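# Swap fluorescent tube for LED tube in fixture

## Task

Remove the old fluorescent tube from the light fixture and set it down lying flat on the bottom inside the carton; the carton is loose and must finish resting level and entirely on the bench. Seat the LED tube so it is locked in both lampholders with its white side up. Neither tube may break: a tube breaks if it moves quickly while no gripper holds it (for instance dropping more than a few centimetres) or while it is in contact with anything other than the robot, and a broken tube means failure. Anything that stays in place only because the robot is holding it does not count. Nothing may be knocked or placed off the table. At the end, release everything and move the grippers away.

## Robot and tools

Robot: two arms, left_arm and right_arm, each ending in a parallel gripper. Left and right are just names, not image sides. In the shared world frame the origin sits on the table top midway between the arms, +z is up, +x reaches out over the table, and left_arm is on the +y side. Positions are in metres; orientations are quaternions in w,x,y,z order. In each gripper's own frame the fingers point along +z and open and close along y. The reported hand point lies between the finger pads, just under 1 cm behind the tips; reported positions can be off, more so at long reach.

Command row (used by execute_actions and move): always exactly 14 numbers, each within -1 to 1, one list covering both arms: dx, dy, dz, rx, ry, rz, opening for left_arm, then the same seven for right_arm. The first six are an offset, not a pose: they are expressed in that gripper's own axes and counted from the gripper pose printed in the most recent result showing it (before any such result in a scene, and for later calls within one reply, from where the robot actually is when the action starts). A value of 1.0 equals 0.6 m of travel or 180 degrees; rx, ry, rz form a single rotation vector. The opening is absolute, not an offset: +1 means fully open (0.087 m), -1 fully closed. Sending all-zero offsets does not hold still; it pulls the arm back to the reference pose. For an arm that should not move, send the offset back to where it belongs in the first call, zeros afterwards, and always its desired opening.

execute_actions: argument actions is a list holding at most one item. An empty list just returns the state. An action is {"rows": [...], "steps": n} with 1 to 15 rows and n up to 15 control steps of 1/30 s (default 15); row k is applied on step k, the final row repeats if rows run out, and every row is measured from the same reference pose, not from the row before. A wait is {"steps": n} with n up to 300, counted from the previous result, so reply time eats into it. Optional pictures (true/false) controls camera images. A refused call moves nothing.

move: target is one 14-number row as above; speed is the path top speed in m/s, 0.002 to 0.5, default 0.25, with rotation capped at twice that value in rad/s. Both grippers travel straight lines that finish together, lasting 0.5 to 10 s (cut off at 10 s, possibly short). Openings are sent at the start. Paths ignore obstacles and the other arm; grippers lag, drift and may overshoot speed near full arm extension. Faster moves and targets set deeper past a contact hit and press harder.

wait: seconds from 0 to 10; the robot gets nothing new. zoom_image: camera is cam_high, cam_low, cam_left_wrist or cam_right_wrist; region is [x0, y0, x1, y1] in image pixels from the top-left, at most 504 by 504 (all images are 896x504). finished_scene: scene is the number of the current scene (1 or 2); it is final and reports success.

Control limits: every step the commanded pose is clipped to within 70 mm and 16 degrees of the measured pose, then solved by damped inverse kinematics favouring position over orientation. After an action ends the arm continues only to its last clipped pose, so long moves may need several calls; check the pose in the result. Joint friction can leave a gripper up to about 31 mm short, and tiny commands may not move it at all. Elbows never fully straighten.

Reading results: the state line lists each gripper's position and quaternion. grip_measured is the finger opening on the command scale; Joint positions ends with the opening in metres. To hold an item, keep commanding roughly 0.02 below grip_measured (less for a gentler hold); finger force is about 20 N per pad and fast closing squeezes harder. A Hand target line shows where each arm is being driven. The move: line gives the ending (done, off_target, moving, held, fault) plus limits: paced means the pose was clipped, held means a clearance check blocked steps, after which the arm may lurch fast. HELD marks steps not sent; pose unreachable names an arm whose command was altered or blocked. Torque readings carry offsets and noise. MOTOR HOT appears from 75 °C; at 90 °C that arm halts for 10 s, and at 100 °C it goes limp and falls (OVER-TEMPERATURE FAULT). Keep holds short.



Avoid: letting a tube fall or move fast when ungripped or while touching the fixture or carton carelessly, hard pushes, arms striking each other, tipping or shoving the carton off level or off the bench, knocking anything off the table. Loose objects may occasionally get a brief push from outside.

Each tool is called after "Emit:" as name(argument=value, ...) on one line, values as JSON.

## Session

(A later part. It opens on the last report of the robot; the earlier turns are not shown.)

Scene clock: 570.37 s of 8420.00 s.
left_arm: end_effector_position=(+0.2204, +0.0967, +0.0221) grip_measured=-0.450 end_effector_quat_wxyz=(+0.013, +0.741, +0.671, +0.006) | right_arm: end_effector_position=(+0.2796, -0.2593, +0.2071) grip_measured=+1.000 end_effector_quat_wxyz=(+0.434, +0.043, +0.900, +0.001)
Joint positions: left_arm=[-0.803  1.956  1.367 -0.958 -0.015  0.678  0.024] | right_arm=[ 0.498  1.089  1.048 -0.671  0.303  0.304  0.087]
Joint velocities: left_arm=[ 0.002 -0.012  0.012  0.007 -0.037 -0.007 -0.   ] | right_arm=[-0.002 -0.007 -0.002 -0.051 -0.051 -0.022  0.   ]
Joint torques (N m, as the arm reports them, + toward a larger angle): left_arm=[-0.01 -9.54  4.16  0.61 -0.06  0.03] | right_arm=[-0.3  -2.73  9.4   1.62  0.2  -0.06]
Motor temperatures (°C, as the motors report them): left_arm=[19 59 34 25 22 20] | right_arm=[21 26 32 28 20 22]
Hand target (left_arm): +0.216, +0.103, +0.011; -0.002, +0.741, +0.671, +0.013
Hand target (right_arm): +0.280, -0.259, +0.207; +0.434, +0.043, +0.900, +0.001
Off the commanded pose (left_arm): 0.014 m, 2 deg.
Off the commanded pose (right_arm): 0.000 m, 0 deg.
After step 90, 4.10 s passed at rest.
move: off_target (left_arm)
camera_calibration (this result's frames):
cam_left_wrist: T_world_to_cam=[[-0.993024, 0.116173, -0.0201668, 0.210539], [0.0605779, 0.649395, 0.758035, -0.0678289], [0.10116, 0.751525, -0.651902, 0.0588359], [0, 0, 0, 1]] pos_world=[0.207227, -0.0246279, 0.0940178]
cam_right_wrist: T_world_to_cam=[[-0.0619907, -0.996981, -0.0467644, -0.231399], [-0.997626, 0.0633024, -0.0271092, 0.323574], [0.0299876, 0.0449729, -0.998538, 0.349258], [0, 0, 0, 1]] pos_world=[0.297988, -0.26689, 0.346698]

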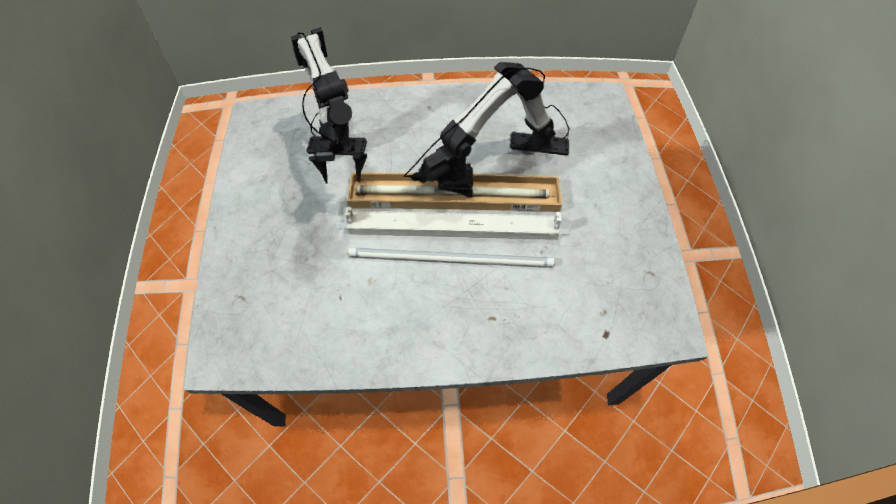

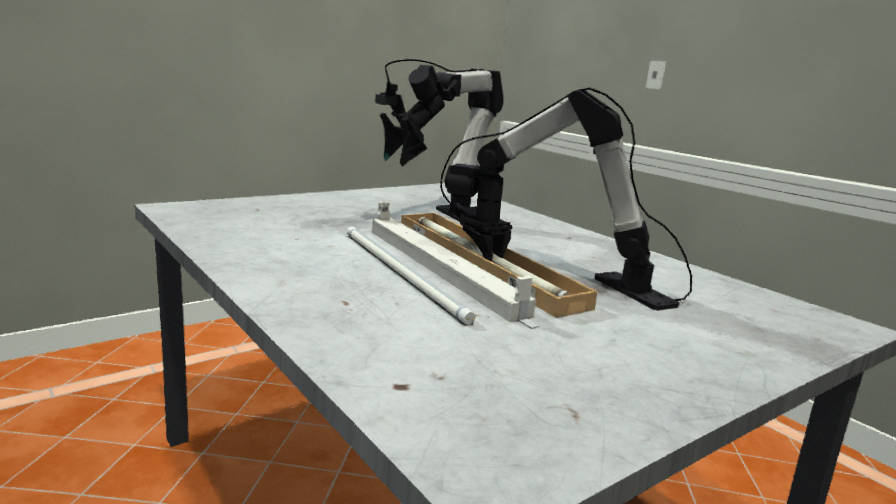

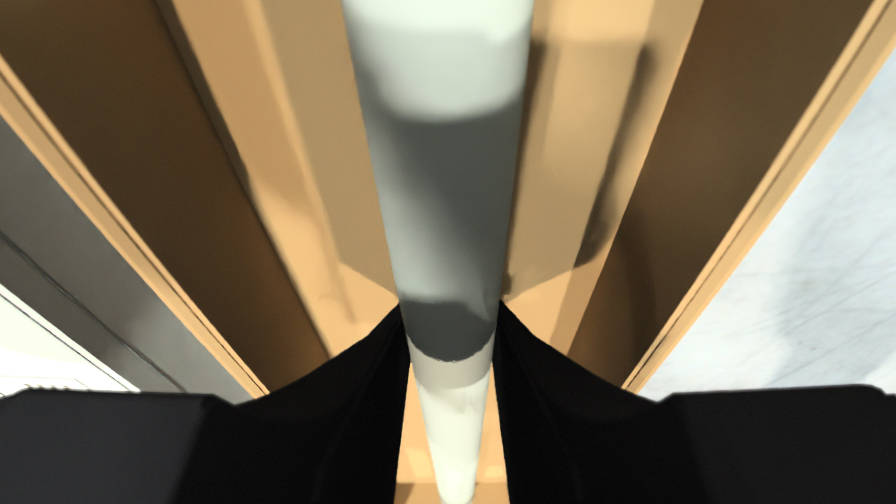

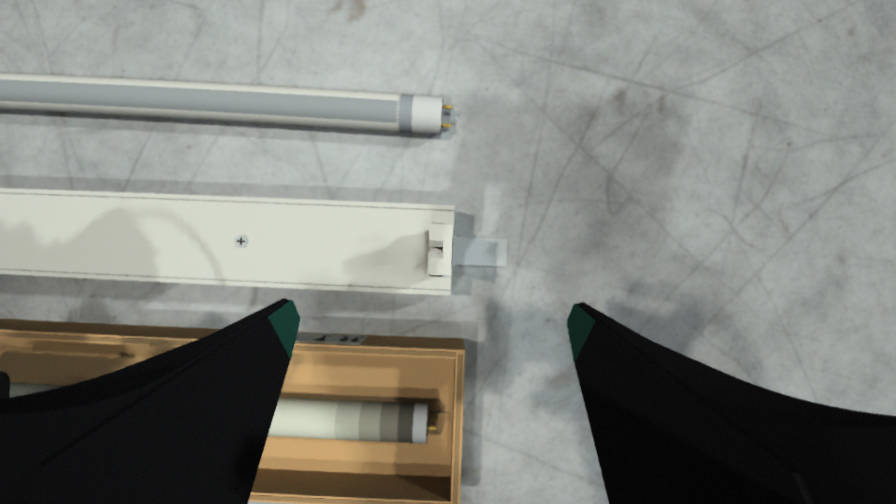

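Emit:
move(target=[0.004,-0.003,0.004,0.004,0.015,0,-0.485,0,0,0,0,0,0,1], speed=0.015)

Emit:
move(target=[0.002,0,0.016,0,0.003,0,-0.485,0,0,0,0,0,0,1], speed=0.012)

Emit:
zoom_image(camera="cam_right_wrist", region=[380,380,480,470])

Scene clock: 586.07 s of 8420.00 s.
left_arm: end_effector_position=(+0.2187, +0.1000, +0.0208) grip_measured=-0.450 end_effector_quat_wxyz=(-0.001, +0.741, +0.672, +0.009) | right_arm: end_effector_position=(+0.2796, -0.2593, +0.2071) grip_measured=+1.000 end_effector_quat_wxyz=(+0.434, +0.043, +0.900, +0.001)
Joint positions: left_arm=[-0.803  1.971  1.378 -0.982 -0.018  0.677  0.024] | right_arm=[ 0.498  1.089  1.048 -0.671  0.303  0.304  0.087]
Joint velocities: left_arm=[ 0.012 -0.022 -0.002  0.022  0.037 -0.037 -0.   ] | right_arm=[-0.022 -0.017 -0.002 -0.095 -0.022  0.037  0.   ]
Joint torques (N m, as the arm reports them, + toward a larger angle): left_arm=[-0.2  -9.5   7.96  0.23 -0.14  0.  ] | right_arm=[-0.39 -2.79  9.5   1.63  0.18 -0.08]
Motor temperatures (°C, as the motors report them): left_arm=[19 56 34 25 22 20] | right_arm=[21 26 33 28 20 22]
Hand target (left_arm): +0.219, +0.099, +0.020; -0.008, +0.741, +0.671, +0.018
Hand target (right_arm): +0.280, -0.259, +0.207; +0.434, +0.043, +0.900, +0.001
Off the commanded pose (left_arm): 0.001 m, 1 deg.
Off the commanded pose (right_arm): 0.000 m, 0 deg.
After step 90, 10.83 s passed at rest.
move: done
camera_calibration (this result's frames):
cam_left_wrist: T_world_to_cam=[[-0.993362, 0.114936, -0.00464051, 0.20831], [0.0693755, 0.6308, 0.772838, -0.0692667], [0.0917538, 0.767386, -0.634587, 0.0557196], [0, 0, 0, 1]] pos_world=[0.20662, -0.0230072, 0.0898575]
cam_right_wrist: T_world_to_cam=[[-0.0619907, -0.996981, -0.0467644, -0.231399], [-0.997626, 0.0633024, -0.0271092, 0.323574], [0.0299876, 0.0449729, -0.998538, 0.349258], [0, 0, 0, 1]] pos_world=[0.297988, -0.26689, 0.346698]

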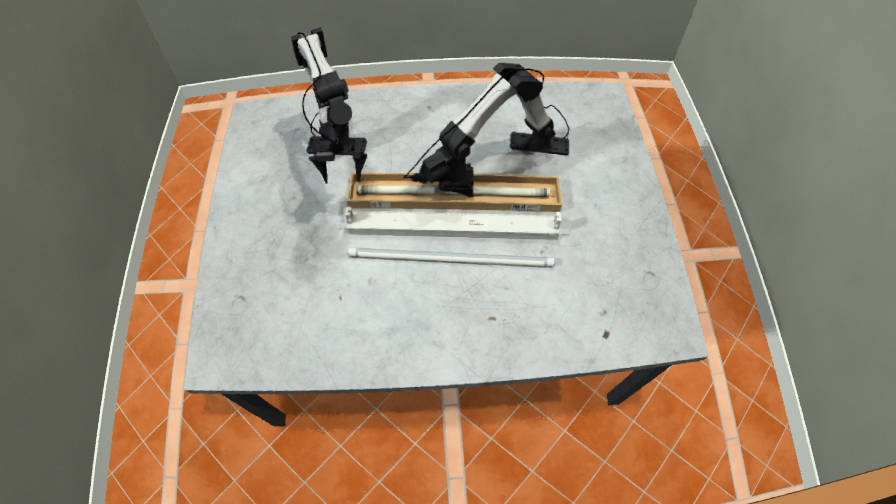

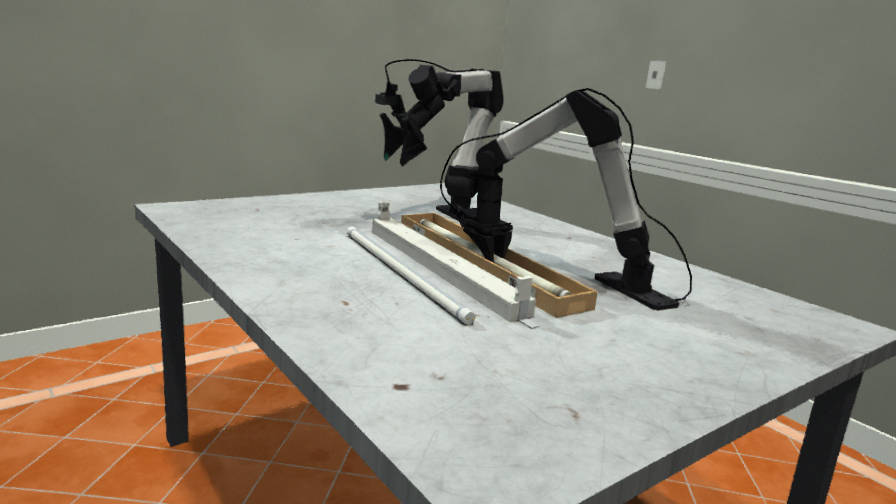

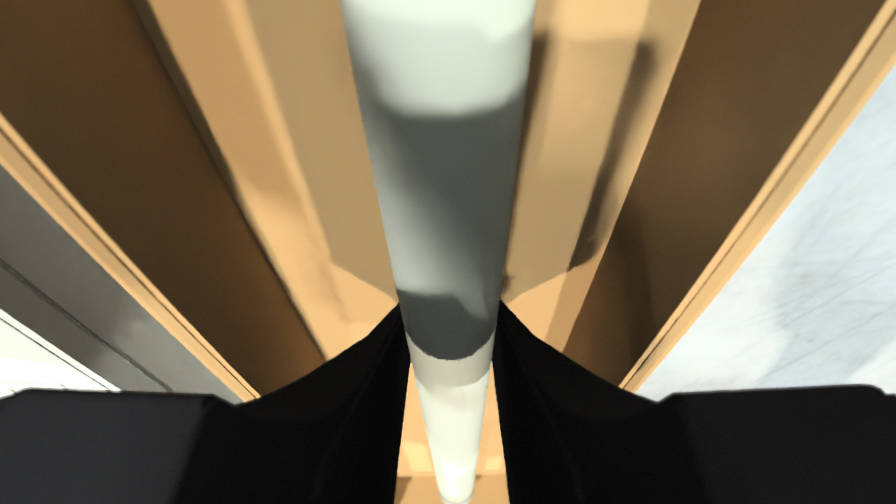

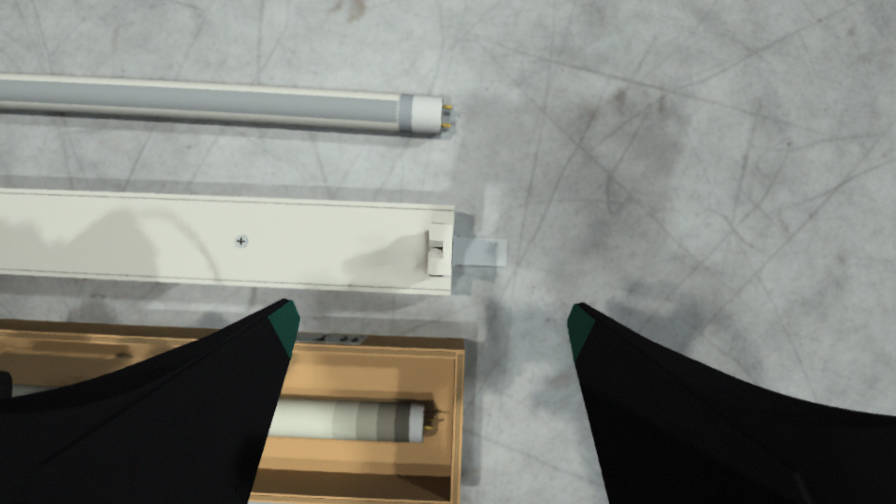

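Scene clock: 587.10 s of 8420.00 s.
left_arm: end_effector_position=(+0.2188, +0.0998, +0.0207) grip_measured=-0.450 end_effector_quat_wxyz=(-0.000, +0.741, +0.672, +0.009) | right_arm: end_effector_position=(+0.2796, -0.2593, +0.2071) grip_measured=+1.000 end_effector_quat_wxyz=(+0.434, +0.043, +0.900, +0.001)
Joint positions: left_arm=[-0.803  1.971  1.378 -0.981 -0.018  0.677  0.024] | right_arm=[ 0.498  1.089  1.048 -0.671  0.303  0.304  0.087]
Joint velocities: left_arm=[-0.007  0.002 -0.007  0.051  0.022  0.007  0.001] | right_arm=[ 0.002 -0.022 -0.012 -0.007 -0.022  0.022  0.   ]
Joint torques (N m, as the arm reports them, + toward a larger angle): left_arm=[ 0.35 -9.82  4.87  0.65 -0.03  0.09] | right_arm=[-0.35 -2.66  9.41  1.61  0.19 -0.06]
Motor temperatures (°C, as the motors report them): left_arm=[19 56 34 25 22 20] | right_arm=[21 26 33 28 20 22]
Hand target (left_arm): +0.219, +0.101, +0.011; -0.004, +0.741, +0.672, +0.013
Hand target (right_arm): +0.280, -0.259, +0.207; +0.434, +0.043, +0.900, +0.001
Off the commanded pose (left_arm): 0.010 m, 1 deg.
Off the commanded pose (right_arm): 0.000 m, 0 deg.
move: done
camera_calibration (this result's frames):
cam_left_wrist: T_world_to_cam=[[-0.993359, 0.114931, -0.00537258, 0.208507], [0.0688918, 0.63154, 0.772276, -0.069054], [0.0921513, 0.766777, -0.635264, 0.0558518], [0, 0, 0, 1]] pos_world=[0.206733, -0.0231794, 0.0899296]
cam_right_wrist: T_world_to_cam=[[-0.0619907, -0.996981, -0.0467644, -0.231399], [-0.997626, 0.0633024, -0.0271092, 0.323574], [0.0299876, 0.0449729, -0.998538, 0.349258], [0, 0, 0, 1]] pos_world=[0.297988, -0.26689, 0.346698]

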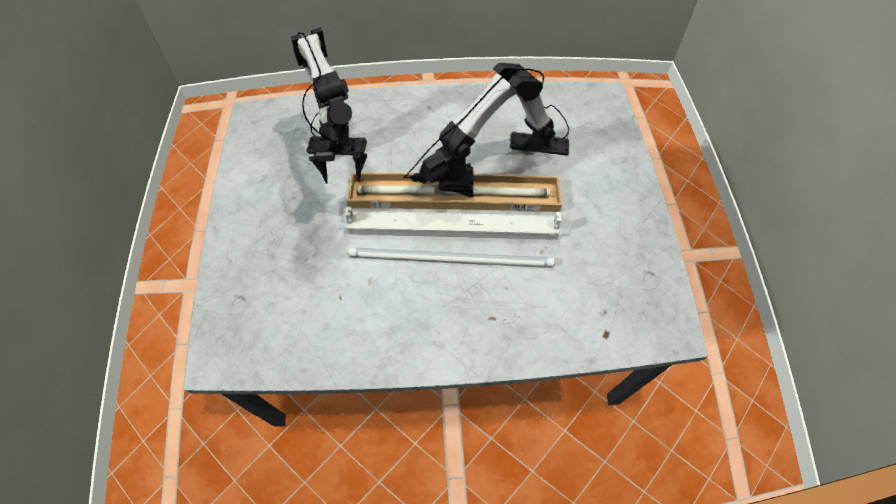

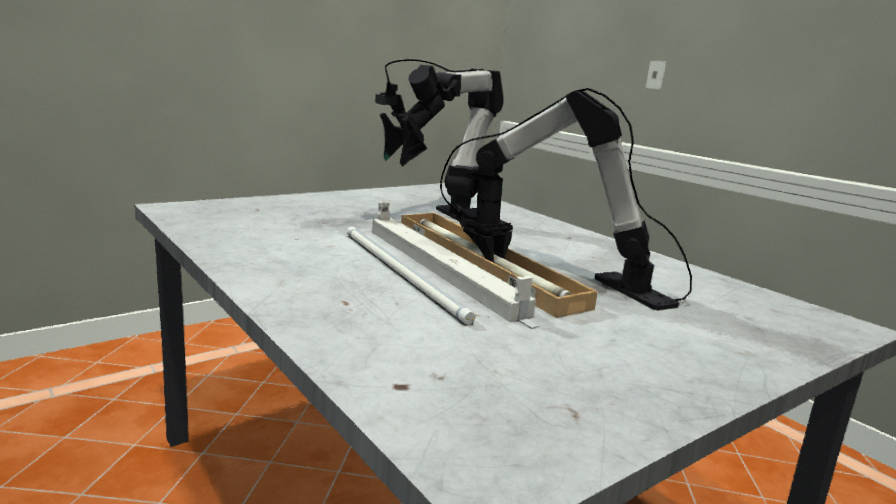

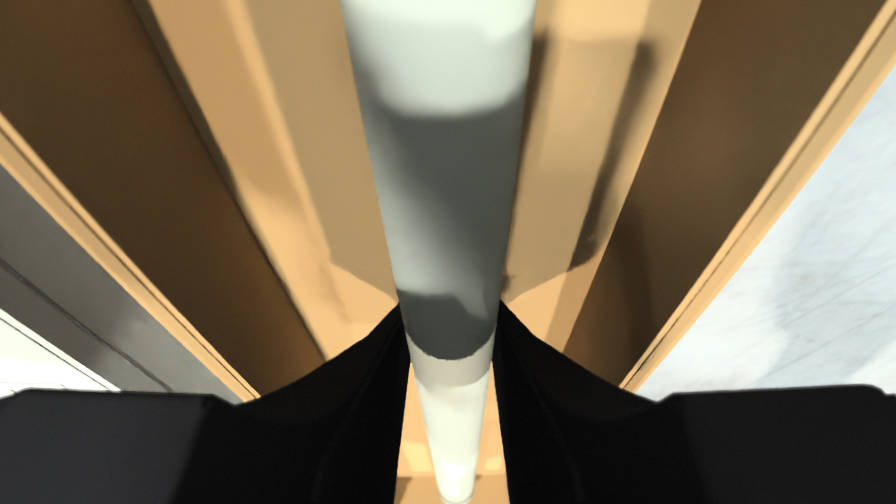

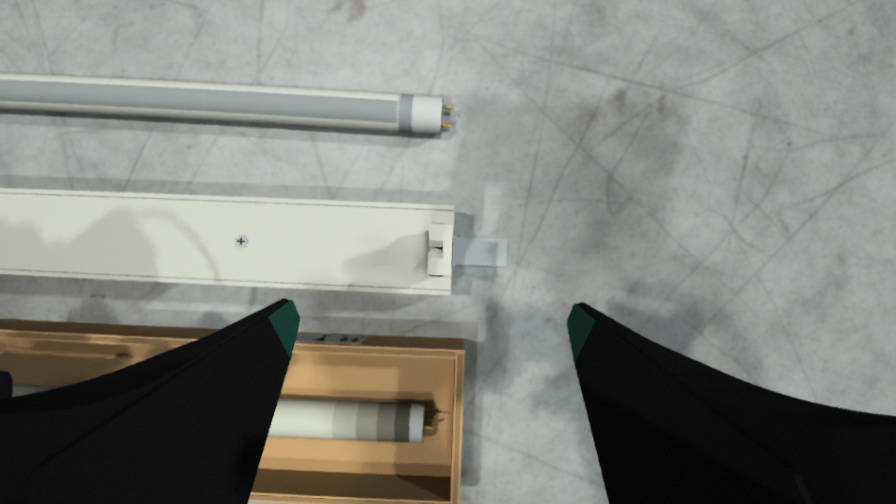

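Region (380, 380, 480, 470) of cam_right_wrist's 896x504 image, scaled by 5.040, with more detail than that image has; it fills the top 454 rows of this view, and the rest is white.

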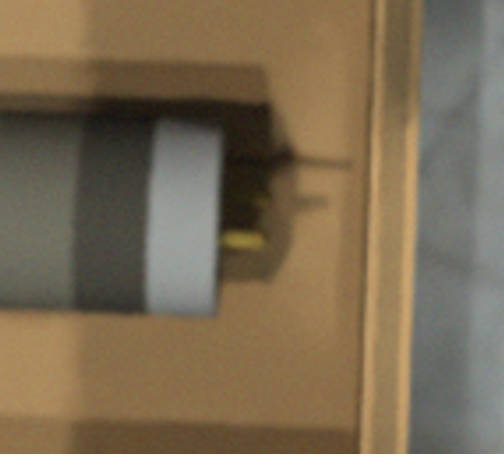

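Emit:
execute_actions(actions=[{"rows":[[0,0,0,0,0,0,-0.47,0,0,0,0,0,0,1],[0,0,0,0,0,0,-0.46,0,0,0,0,0,0,1],[0,0,0,0,0,0,-0.453,0,0,0,0,0,0,1],[0,0,0,0,0,0,-0.448,0,0,0,0,0,0,1],[0,0,0,0,0,0,-0.444,0,0,0,0,0,0,1],[0,0,0,0,0,0,-0.44,0,0,0,0,0,0,1],[0,0,0,0,0,0,-0.435,0,0,0,0,0,0,1],[0,0,0,0,0,0,-0.43,0,0,0,0,0,0,1],[0,0,0,0,0,0,-0.42,0,0,0,0,0,0,1],[0,0,0,0,0,0,-0.40,0,0,0,0,0,0,1],[0,0,0,0,0,0,-0.37,0,0,0,0,0,0,1],[0,0,0,0,0,0,-0.33,0,0,0,0,0,0,1],[0,0,0,0,0,0,-0.29,0,0,0,0,0,0,1],[0,0,0,0,0,0,-0.25,0,0,0,0,0,0,1],[0,0,0,0,0,0,-0.22,0,0,0,0,0,0,1]],"steps":15}], pictures=false)

Emit:
move(target=[0,0,-0.115,0,0,0,-0.22,0,0,0,0,0,0,1], speed=0.1)

Emit:
move(target=[0.0719,0.388,0.0164,-0.0628,-0.0047,0.0034,-1,0,0,0,0,0,0,1], speed=0.2)

Scene clock: 675.67 s of 8420.00 s.
left_arm: end_effector_position=(+0.2178, +0.1007, +0.0208) grip_measured=-0.237 end_effector_quat_wxyz=(-0.003, +0.741, +0.672, +0.008) | right_arm: end_effector_position=(+0.2796, -0.2593, +0.2071) grip_measured=+1.000 end_effector_quat_wxyz=(+0.434, +0.043, +0.900, +0.001)
Joint positions: left_arm=[-0.803  1.971  1.378 -0.987 -0.016  0.677  0.033] | right_arm=[ 0.498  1.089  1.048 -0.671  0.303  0.304  0.087]
Joint velocities: left_arm=[-0.002  0.007  0.007 -0.066  0.037 -0.095  0.029] | right_arm=[-0.017 -0.007  0.007  0.007  0.007  0.007  0.   ]
Joint torques (N m, as the arm reports them, + toward a larger angle): left_arm=[  0.39 -11.32   6.47   0.45  -0.04   0.14] | right_arm=[-0.37 -2.67  9.47  1.64  0.18 -0.07]
Motor temperatures (°C, as the motors report them): left_arm=[19 51 32 25 22 20] | right_arm=[21 25 33 28 20 22]
Hand target (left_arm): +0.219, +0.100, +0.021; -0.000, +0.741, +0.672, +0.009
Hand target (right_arm): +0.280, -0.259, +0.207; +0.434, +0.043, +0.900, +0.001
Off the commanded pose (left_arm): 0.001 m, 0 deg.
Off the commanded pose (right_arm): 0.000 m, 0 deg.
Steps of this call (steps 1 to 90: nothing new was sent; then 85.07 s passed at rest; steps 91 to 105: all 15 steps of this action). Readings (end_effector_position):
91: left_arm (+0.2188, +0.0999, +0.0207) | right_arm (+0.2796, -0.2593, +0.2071)
92: left_arm (+0.2188, +0.0999, +0.0207) | right_arm (+0.2796, -0.2593, +0.2071)
94: left_arm (+0.2188, +0.0999, +0.0207) | right_arm (+0.2796, -0.2593, +0.2071)
98: left_arm (+0.2186, +0.1000, +0.0207) | right_arm (+0.2796, -0.2593, +0.2071)
105: the state above

Scene clock: 677.17 s of 8420.00 s.
left_arm: end_effector_position=(+0.2163, +0.1029, +0.0814) grip_measured=-0.220 end_effector_quat_wxyz=(-0.014, +0.741, +0.671, +0.010) | right_arm: end_effector_position=(+0.2796, -0.2593, +0.2071) grip_measured=+1.000 end_effector_quat_wxyz=(+0.434, +0.043, +0.900, +0.001)
Joint positions: left_arm=[-0.803  1.927  1.561 -1.235 -0.016  0.677  0.034] | right_arm=[ 0.498  1.089  1.048 -0.671  0.303  0.304  0.087]
Joint velocities: left_arm=[-0.017 -0.012  0.002 -0.051  0.022  0.007  0.001] | right_arm=[-0.002 -0.002 -0.002  0.066 -0.125 -0.051  0.   ]
Joint torques (N m, as the arm reports them, + toward a larger angle): left_arm=[  0.34 -12.28   8.39   0.2    0.04   0.09] | right_arm=[-0.46 -2.71  9.43  1.61  0.17 -0.07]
Motor temperatures (°C, as the motors report them): left_arm=[19 51 32 24 22 20] | right_arm=[21 25 33 28 20 22]
Hand target (left_arm): +0.218, +0.100, +0.090; -0.003, +0.741, +0.672, +0.009
Hand target (right_arm): +0.280, -0.259, +0.207; +0.434, +0.043, +0.900, +0.001
Off the commanded pose (left_arm): 0.009 m, 1 deg.
Off the commanded pose (right_arm): 0.000 m, 0 deg.
move: done
camera_calibration (this result's frames):
cam_left_wrist: T_world_to_cam=[[-0.993294, 0.114804, 0.0137114, 0.204426], [0.0818935, 0.614871, 0.784364, -0.119806], [0.0816173, 0.780227, -0.620149, 0.0919261], [0, 0, 0, 1]] pos_world=[0.205364, -0.0215269, 0.148176]
cam_right_wrist: T_world_to_cam=[[-0.0619907, -0.996981, -0.0467644, -0.231399], [-0.997626, 0.0633024, -0.0271092, 0.323574], [0.0299876, 0.0449729, -0.998538, 0.349258], [0, 0, 0, 1]] pos_world=[0.297988, -0.26689, 0.346698]

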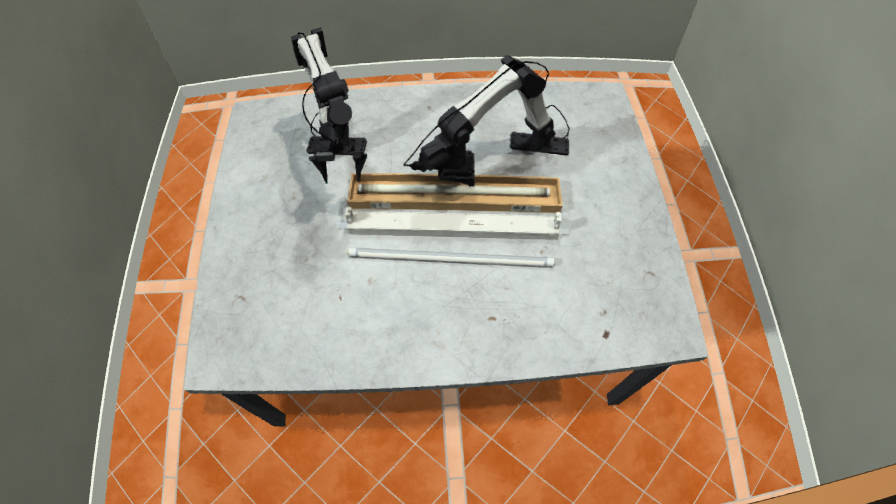

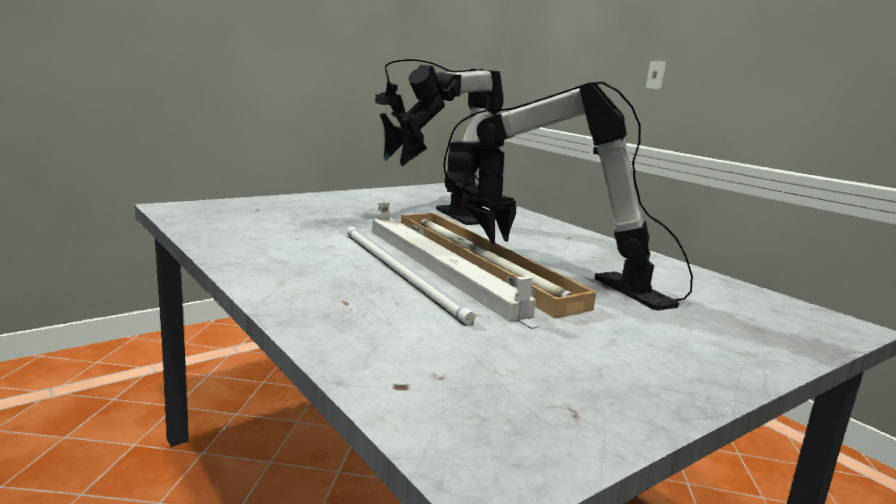

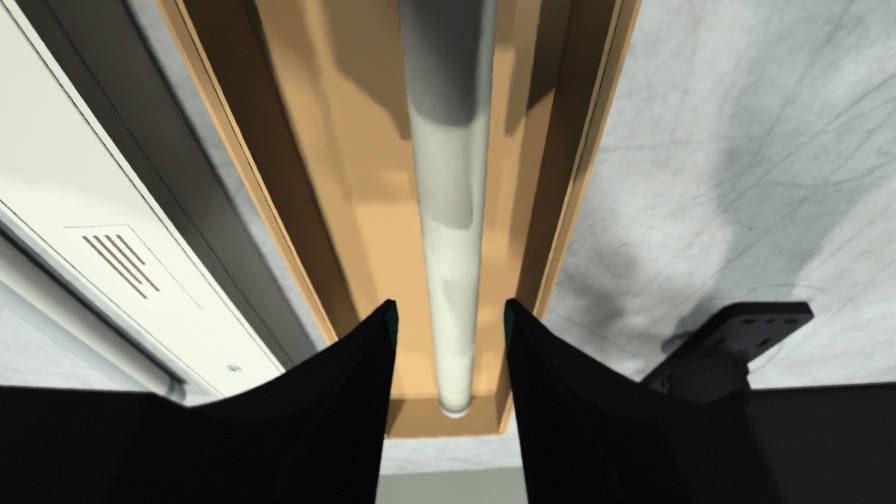

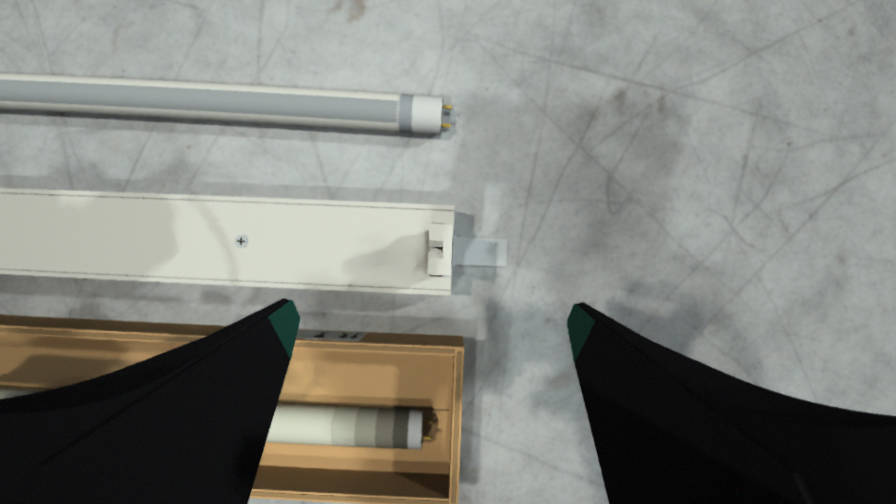

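Scene clock: 678.97 s of 8420.00 s.
left_arm: end_effector_position=(+0.4489, +0.1284, +0.0705) grip_measured=-1.000 end_effector_quat_wxyz=(+0.066, +0.739, +0.666, +0.073) | right_arm: end_effector_position=(+0.2796, -0.2593, +0.2071) grip_measured=+1.000 end_effector_quat_wxyz=(+0.434, +0.043, +0.900, +0.001)
Joint positions: left_arm=[-0.411  2.4    2.252 -1.259 -0.11   1.084  0.   ] | right_arm=[ 0.498  1.089  1.048 -0.671  0.303  0.304  0.087]
Joint velocities: left_arm=[-0.002 -0.007 -0.002 -0.066  0.007  0.007  0.   ] | right_arm=[-0.002 -0.007 -0.002 -0.022  0.007  0.007  0.   ]
Joint torques (N m, as the arm reports them, + toward a larger angle): left_arm=[  0.65 -14.4    8.91   0.62  -0.11   0.16] | right_arm=[-0.38 -2.71  9.36  1.61  0.2  -0.08]
Motor temperatures (°C, as the motors report them): left_arm=[19 51 33 24 22 20] | right_arm=[21 25 33 28 20 22]
Hand target (left_arm): +0.452, +0.130, +0.069; +0.061, +0.742, +0.664, +0.077
Hand target (right_arm): +0.280, -0.259, +0.207; +0.434, +0.043, +0.900, +0.001
Off the commanded pose (left_arm): 0.006 m, 1 deg.
Off the commanded pose (right_arm): 0.000 m, 0 deg.
move: done
camera_calibration (this result's frames):
cam_left_wrist: T_world_to_cam=[[-0.974798, 0.121062, -0.187384, 0.437741], [-0.067292, 0.641267, 0.764361, -0.080941], [0.212699, 0.757707, -0.616959, -0.0099067], [0, 0, 0, 1]] pos_world=[0.42337, 0.00641725, 0.137782]
cam_right_wrist: T_world_to_cam=[[-0.0619907, -0.996981, -0.0467644, -0.231399], [-0.997626, 0.0633024, -0.0271092, 0.323574], [0.0299876, 0.0449729, -0.998538, 0.349258], [0, 0, 0, 1]] pos_world=[0.297988, -0.26689, 0.346698]

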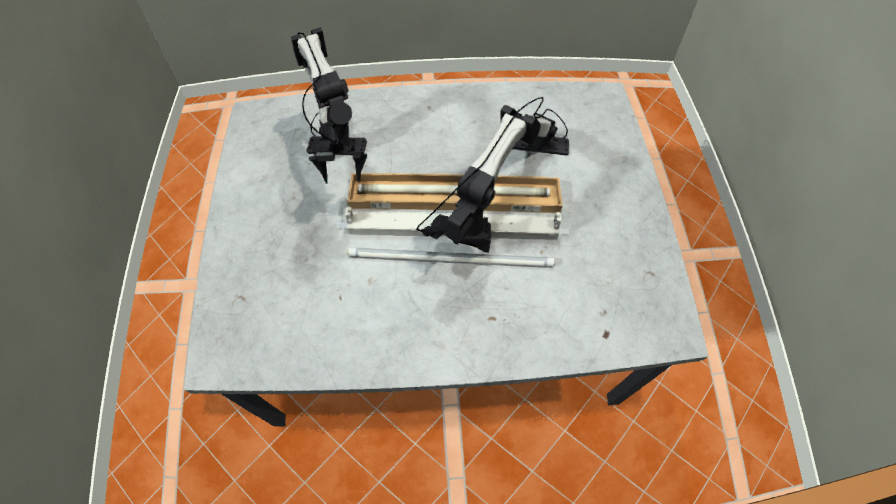

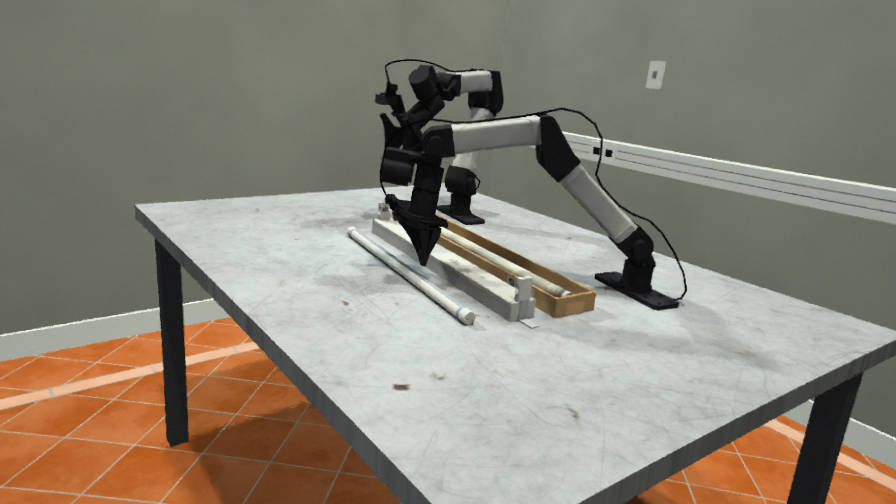

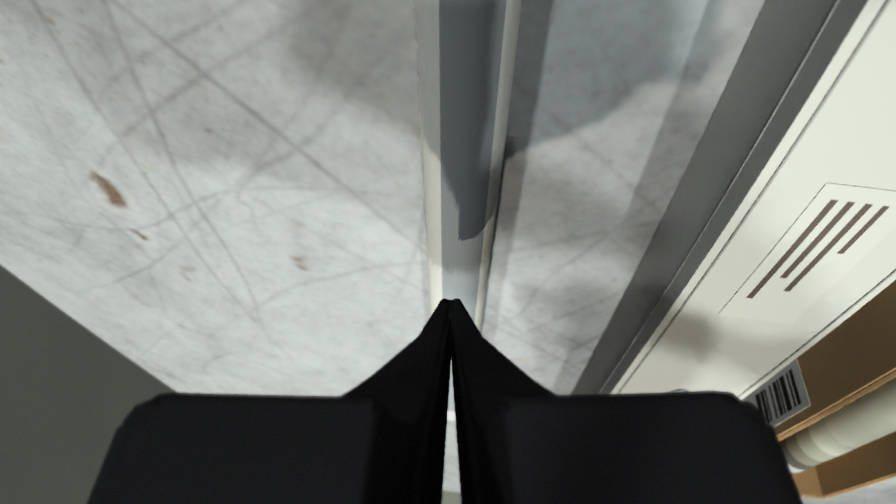

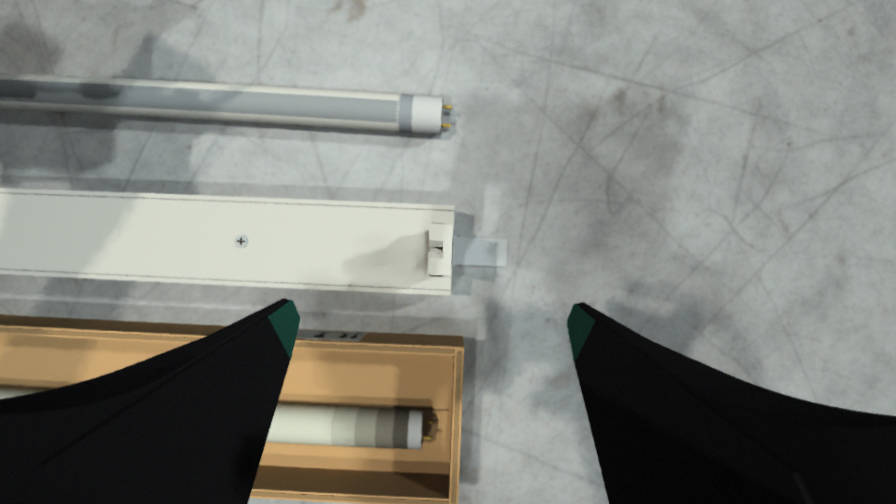

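Emit:
move(target=[0.002,0.0206,0.0424,0,-0.004,0,-1,0,0,0,0,0,0,1], speed=0.05)

Emit:
zoom_image(camera="cam_low", region=[380,230,470,300])

Scene clock: 696.33 s of 8420.00 s.
left_arm: end_effector_position=(+0.4575, +0.1312, +0.0461) grip_measured=-1.000 end_effector_quat_wxyz=(+0.057, +0.740, +0.666, +0.070) | right_arm: end_effector_position=(+0.2796, -0.2593, +0.2071) grip_measured=+1.000 end_effector_quat_wxyz=(+0.434, +0.043, +0.900, +0.001)
Joint positions: left_arm=[-0.396  2.454  2.252 -1.223 -0.107  1.099  0.   ] | right_arm=[ 0.498  1.089  1.048 -0.671  0.303  0.304  0.087]
Joint velocities: left_arm=[-0.007 -0.002  0.007 -0.022  0.051  0.081  0.   ] | right_arm=[-0.007 -0.017  0.012  0.007  0.022 -0.11   0.   ]
Joint torques (N m, as the arm reports them, + toward a larger angle): left_arm=[  1.04 -15.22   9.33   0.78   0.1    0.2 ] | right_arm=[-0.39 -2.78  9.46  1.63  0.17 -0.06]
Motor temperatures (°C, as the motors report them): left_arm=[19 56 35 24 22 20] | right_arm=[21 25 33 28 20 22]
Hand target (left_arm): +0.466, +0.129, +0.048; +0.070, +0.740, +0.666, +0.069
Hand target (right_arm): +0.280, -0.259, +0.207; +0.434, +0.043, +0.900, +0.001
Off the commanded pose (left_arm): 0.009 m, 2 deg.
Off the commanded pose (right_arm): 0.000 m, 0 deg.
After step 90, 13.47 s passed at rest.
move: done
camera_calibration (this result's frames):
cam_left_wrist: T_world_to_cam=[[-0.977659, 0.123066, -0.170404, 0.441459], [-0.0548346, 0.633292, 0.771968, -0.0685499], [0.202919, 0.764065, -0.612396, -0.0254518], [0, 0, 0, 1]] pos_world=[0.433003, 0.00853013, 0.112558]
cam_right_wrist: T_world_to_cam=[[-0.0619907, -0.996981, -0.0467644, -0.231399], [-0.997626, 0.0633024, -0.0271092, 0.323574], [0.0299876, 0.0449729, -0.998538, 0.349258], [0, 0, 0, 1]] pos_world=[0.297988, -0.26689, 0.346698]

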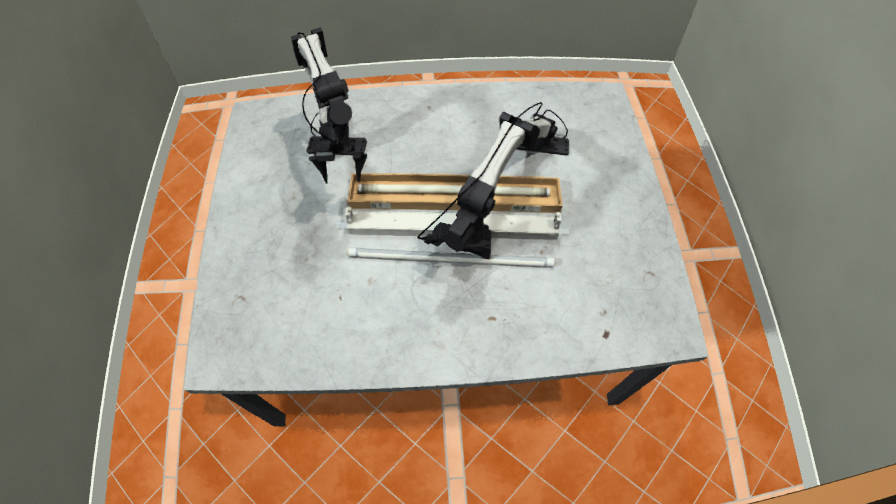

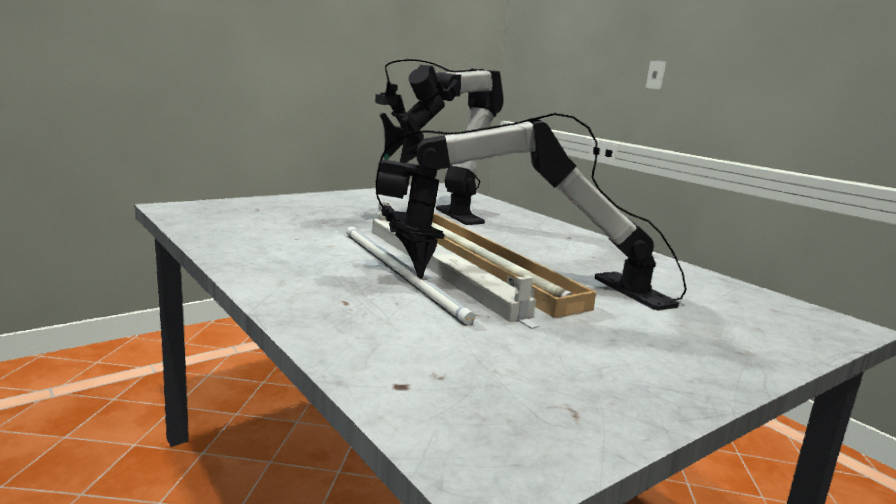

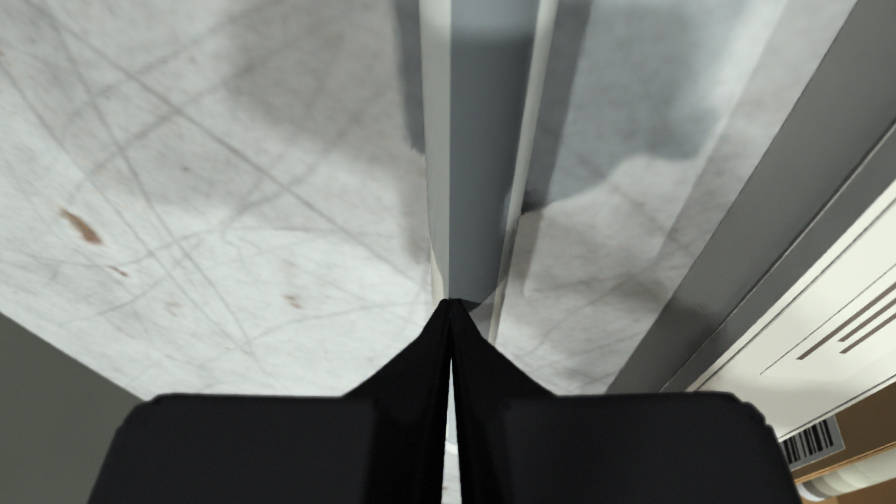

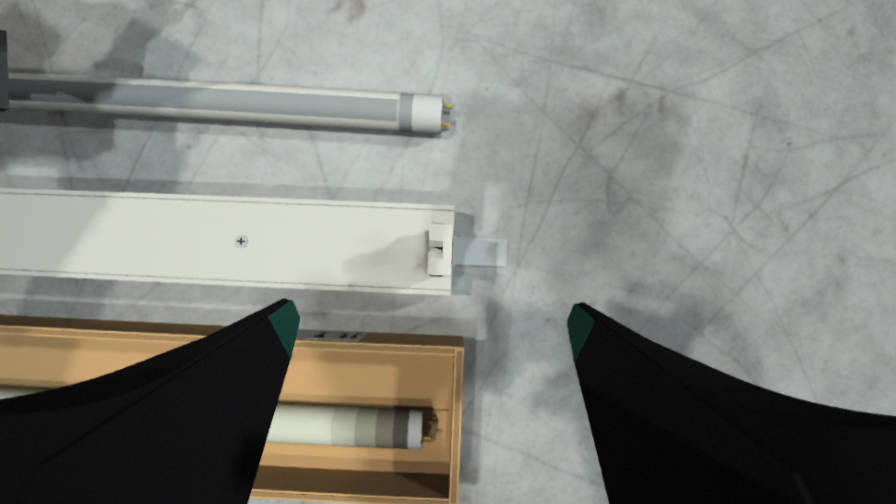

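Region (380, 230, 470, 300) of cam_low's 896x504 image, scaled by 5.600, with more detail than that image has.

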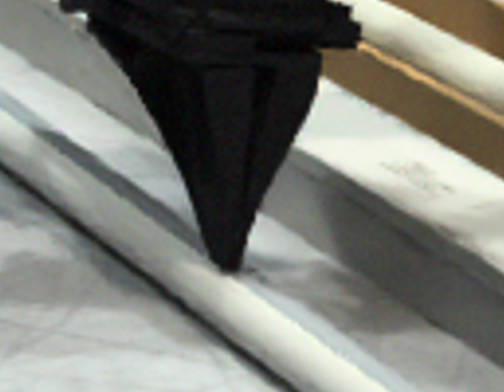

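Emit:
move(target=[-0.0008,0.024,0.001,-0.0057,-0.006,0,-1,0,0,0,0,0,0,1], speed=0.03)

Scene clock: 714.87 s of 8420.00 s.
left_arm: end_effector_position=(+0.4684, +0.1277, +0.0498) grip_measured=-1.000 end_effector_quat_wxyz=(+0.071, +0.740, +0.665, +0.074) | right_arm: end_effector_position=(+0.2796, -0.2593, +0.2071) grip_measured=+1.000 end_effector_quat_wxyz=(+0.434, +0.043, +0.900, +0.001)
Joint positions: left_arm=[-0.39   2.479  2.31  -1.226 -0.106  1.108  0.   ] | right_arm=[ 0.498  1.089  1.048 -0.671  0.303  0.304  0.087]
Joint velocities: left_arm=[ 0.002  0.007  0.007  0.037 -0.007  0.022  0.   ] | right_arm=[ 0.002 -0.007  0.017 -0.022  0.007 -0.037  0.   ]
Joint torques (N m, as the arm reports them, + toward a larger angle): left_arm=[  1.06 -14.93   8.77   0.68   0.1    0.16] | right_arm=[-0.35 -2.73  9.44  1.6   0.19 -0.07]
Motor temperatures (°C, as the motors report them): left_arm=[19 60 37 24 22 20] | right_arm=[21 25 33 28 20 22]
Hand target (left_arm): +0.471, +0.130, +0.048; +0.070, +0.740, +0.665, +0.070
Hand target (right_arm): +0.280, -0.259, +0.207; +0.434, +0.043, +0.900, +0.001
Off the commanded pose (left_arm): 0.004 m, 1 deg.
Off the commanded pose (right_arm): 0.000 m, 0 deg.
After step 90, 14.70 s passed at rest.
move: done
camera_calibration (this result's frames):
cam_left_wrist: T_world_to_cam=[[-0.972748, 0.123166, -0.196445, 0.452153], [-0.0718808, 0.645312, 0.76053, -0.061598], [0.22044, 0.753925, -0.618873, -0.0293241], [0, 0, 0, 1]] pos_world=[0.441868, 0.00616828, 0.117522]
cam_right_wrist: T_world_to_cam=[[-0.0619907, -0.996981, -0.0467644, -0.231399], [-0.997626, 0.0633024, -0.0271092, 0.323574], [0.0299876, 0.0449729, -0.998538, 0.349258], [0, 0, 0, 1]] pos_world=[0.297988, -0.26689, 0.346698]

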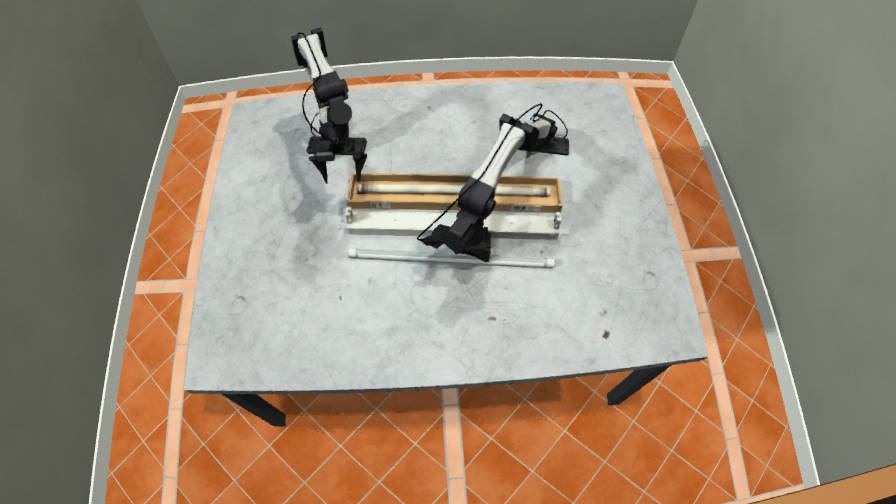

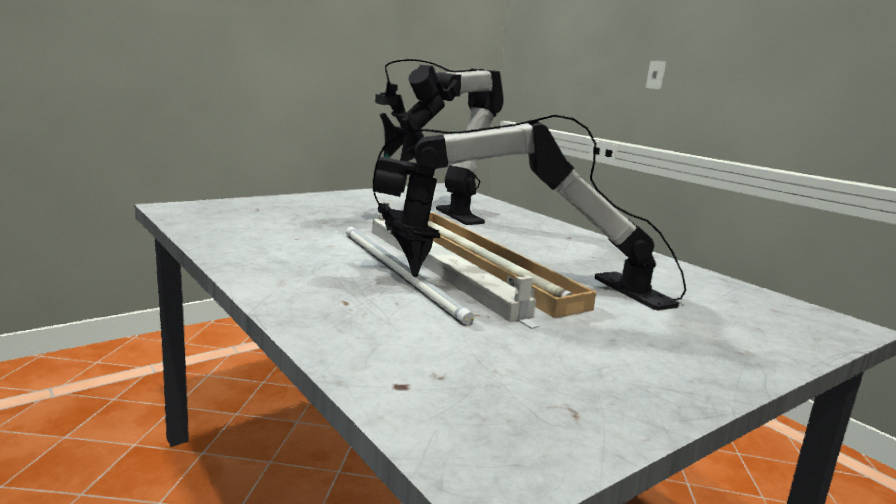

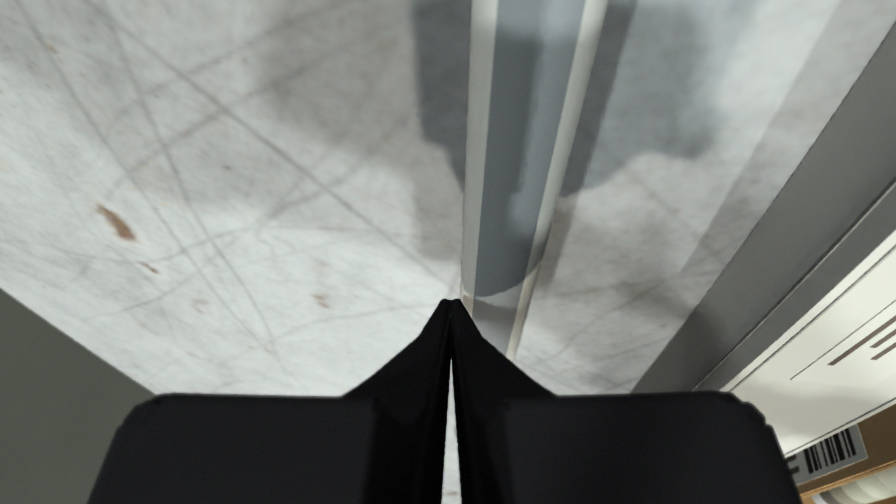

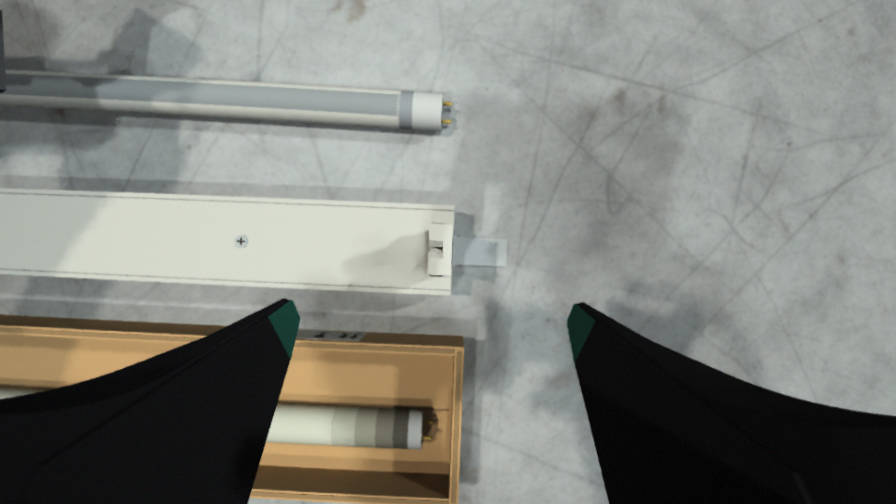

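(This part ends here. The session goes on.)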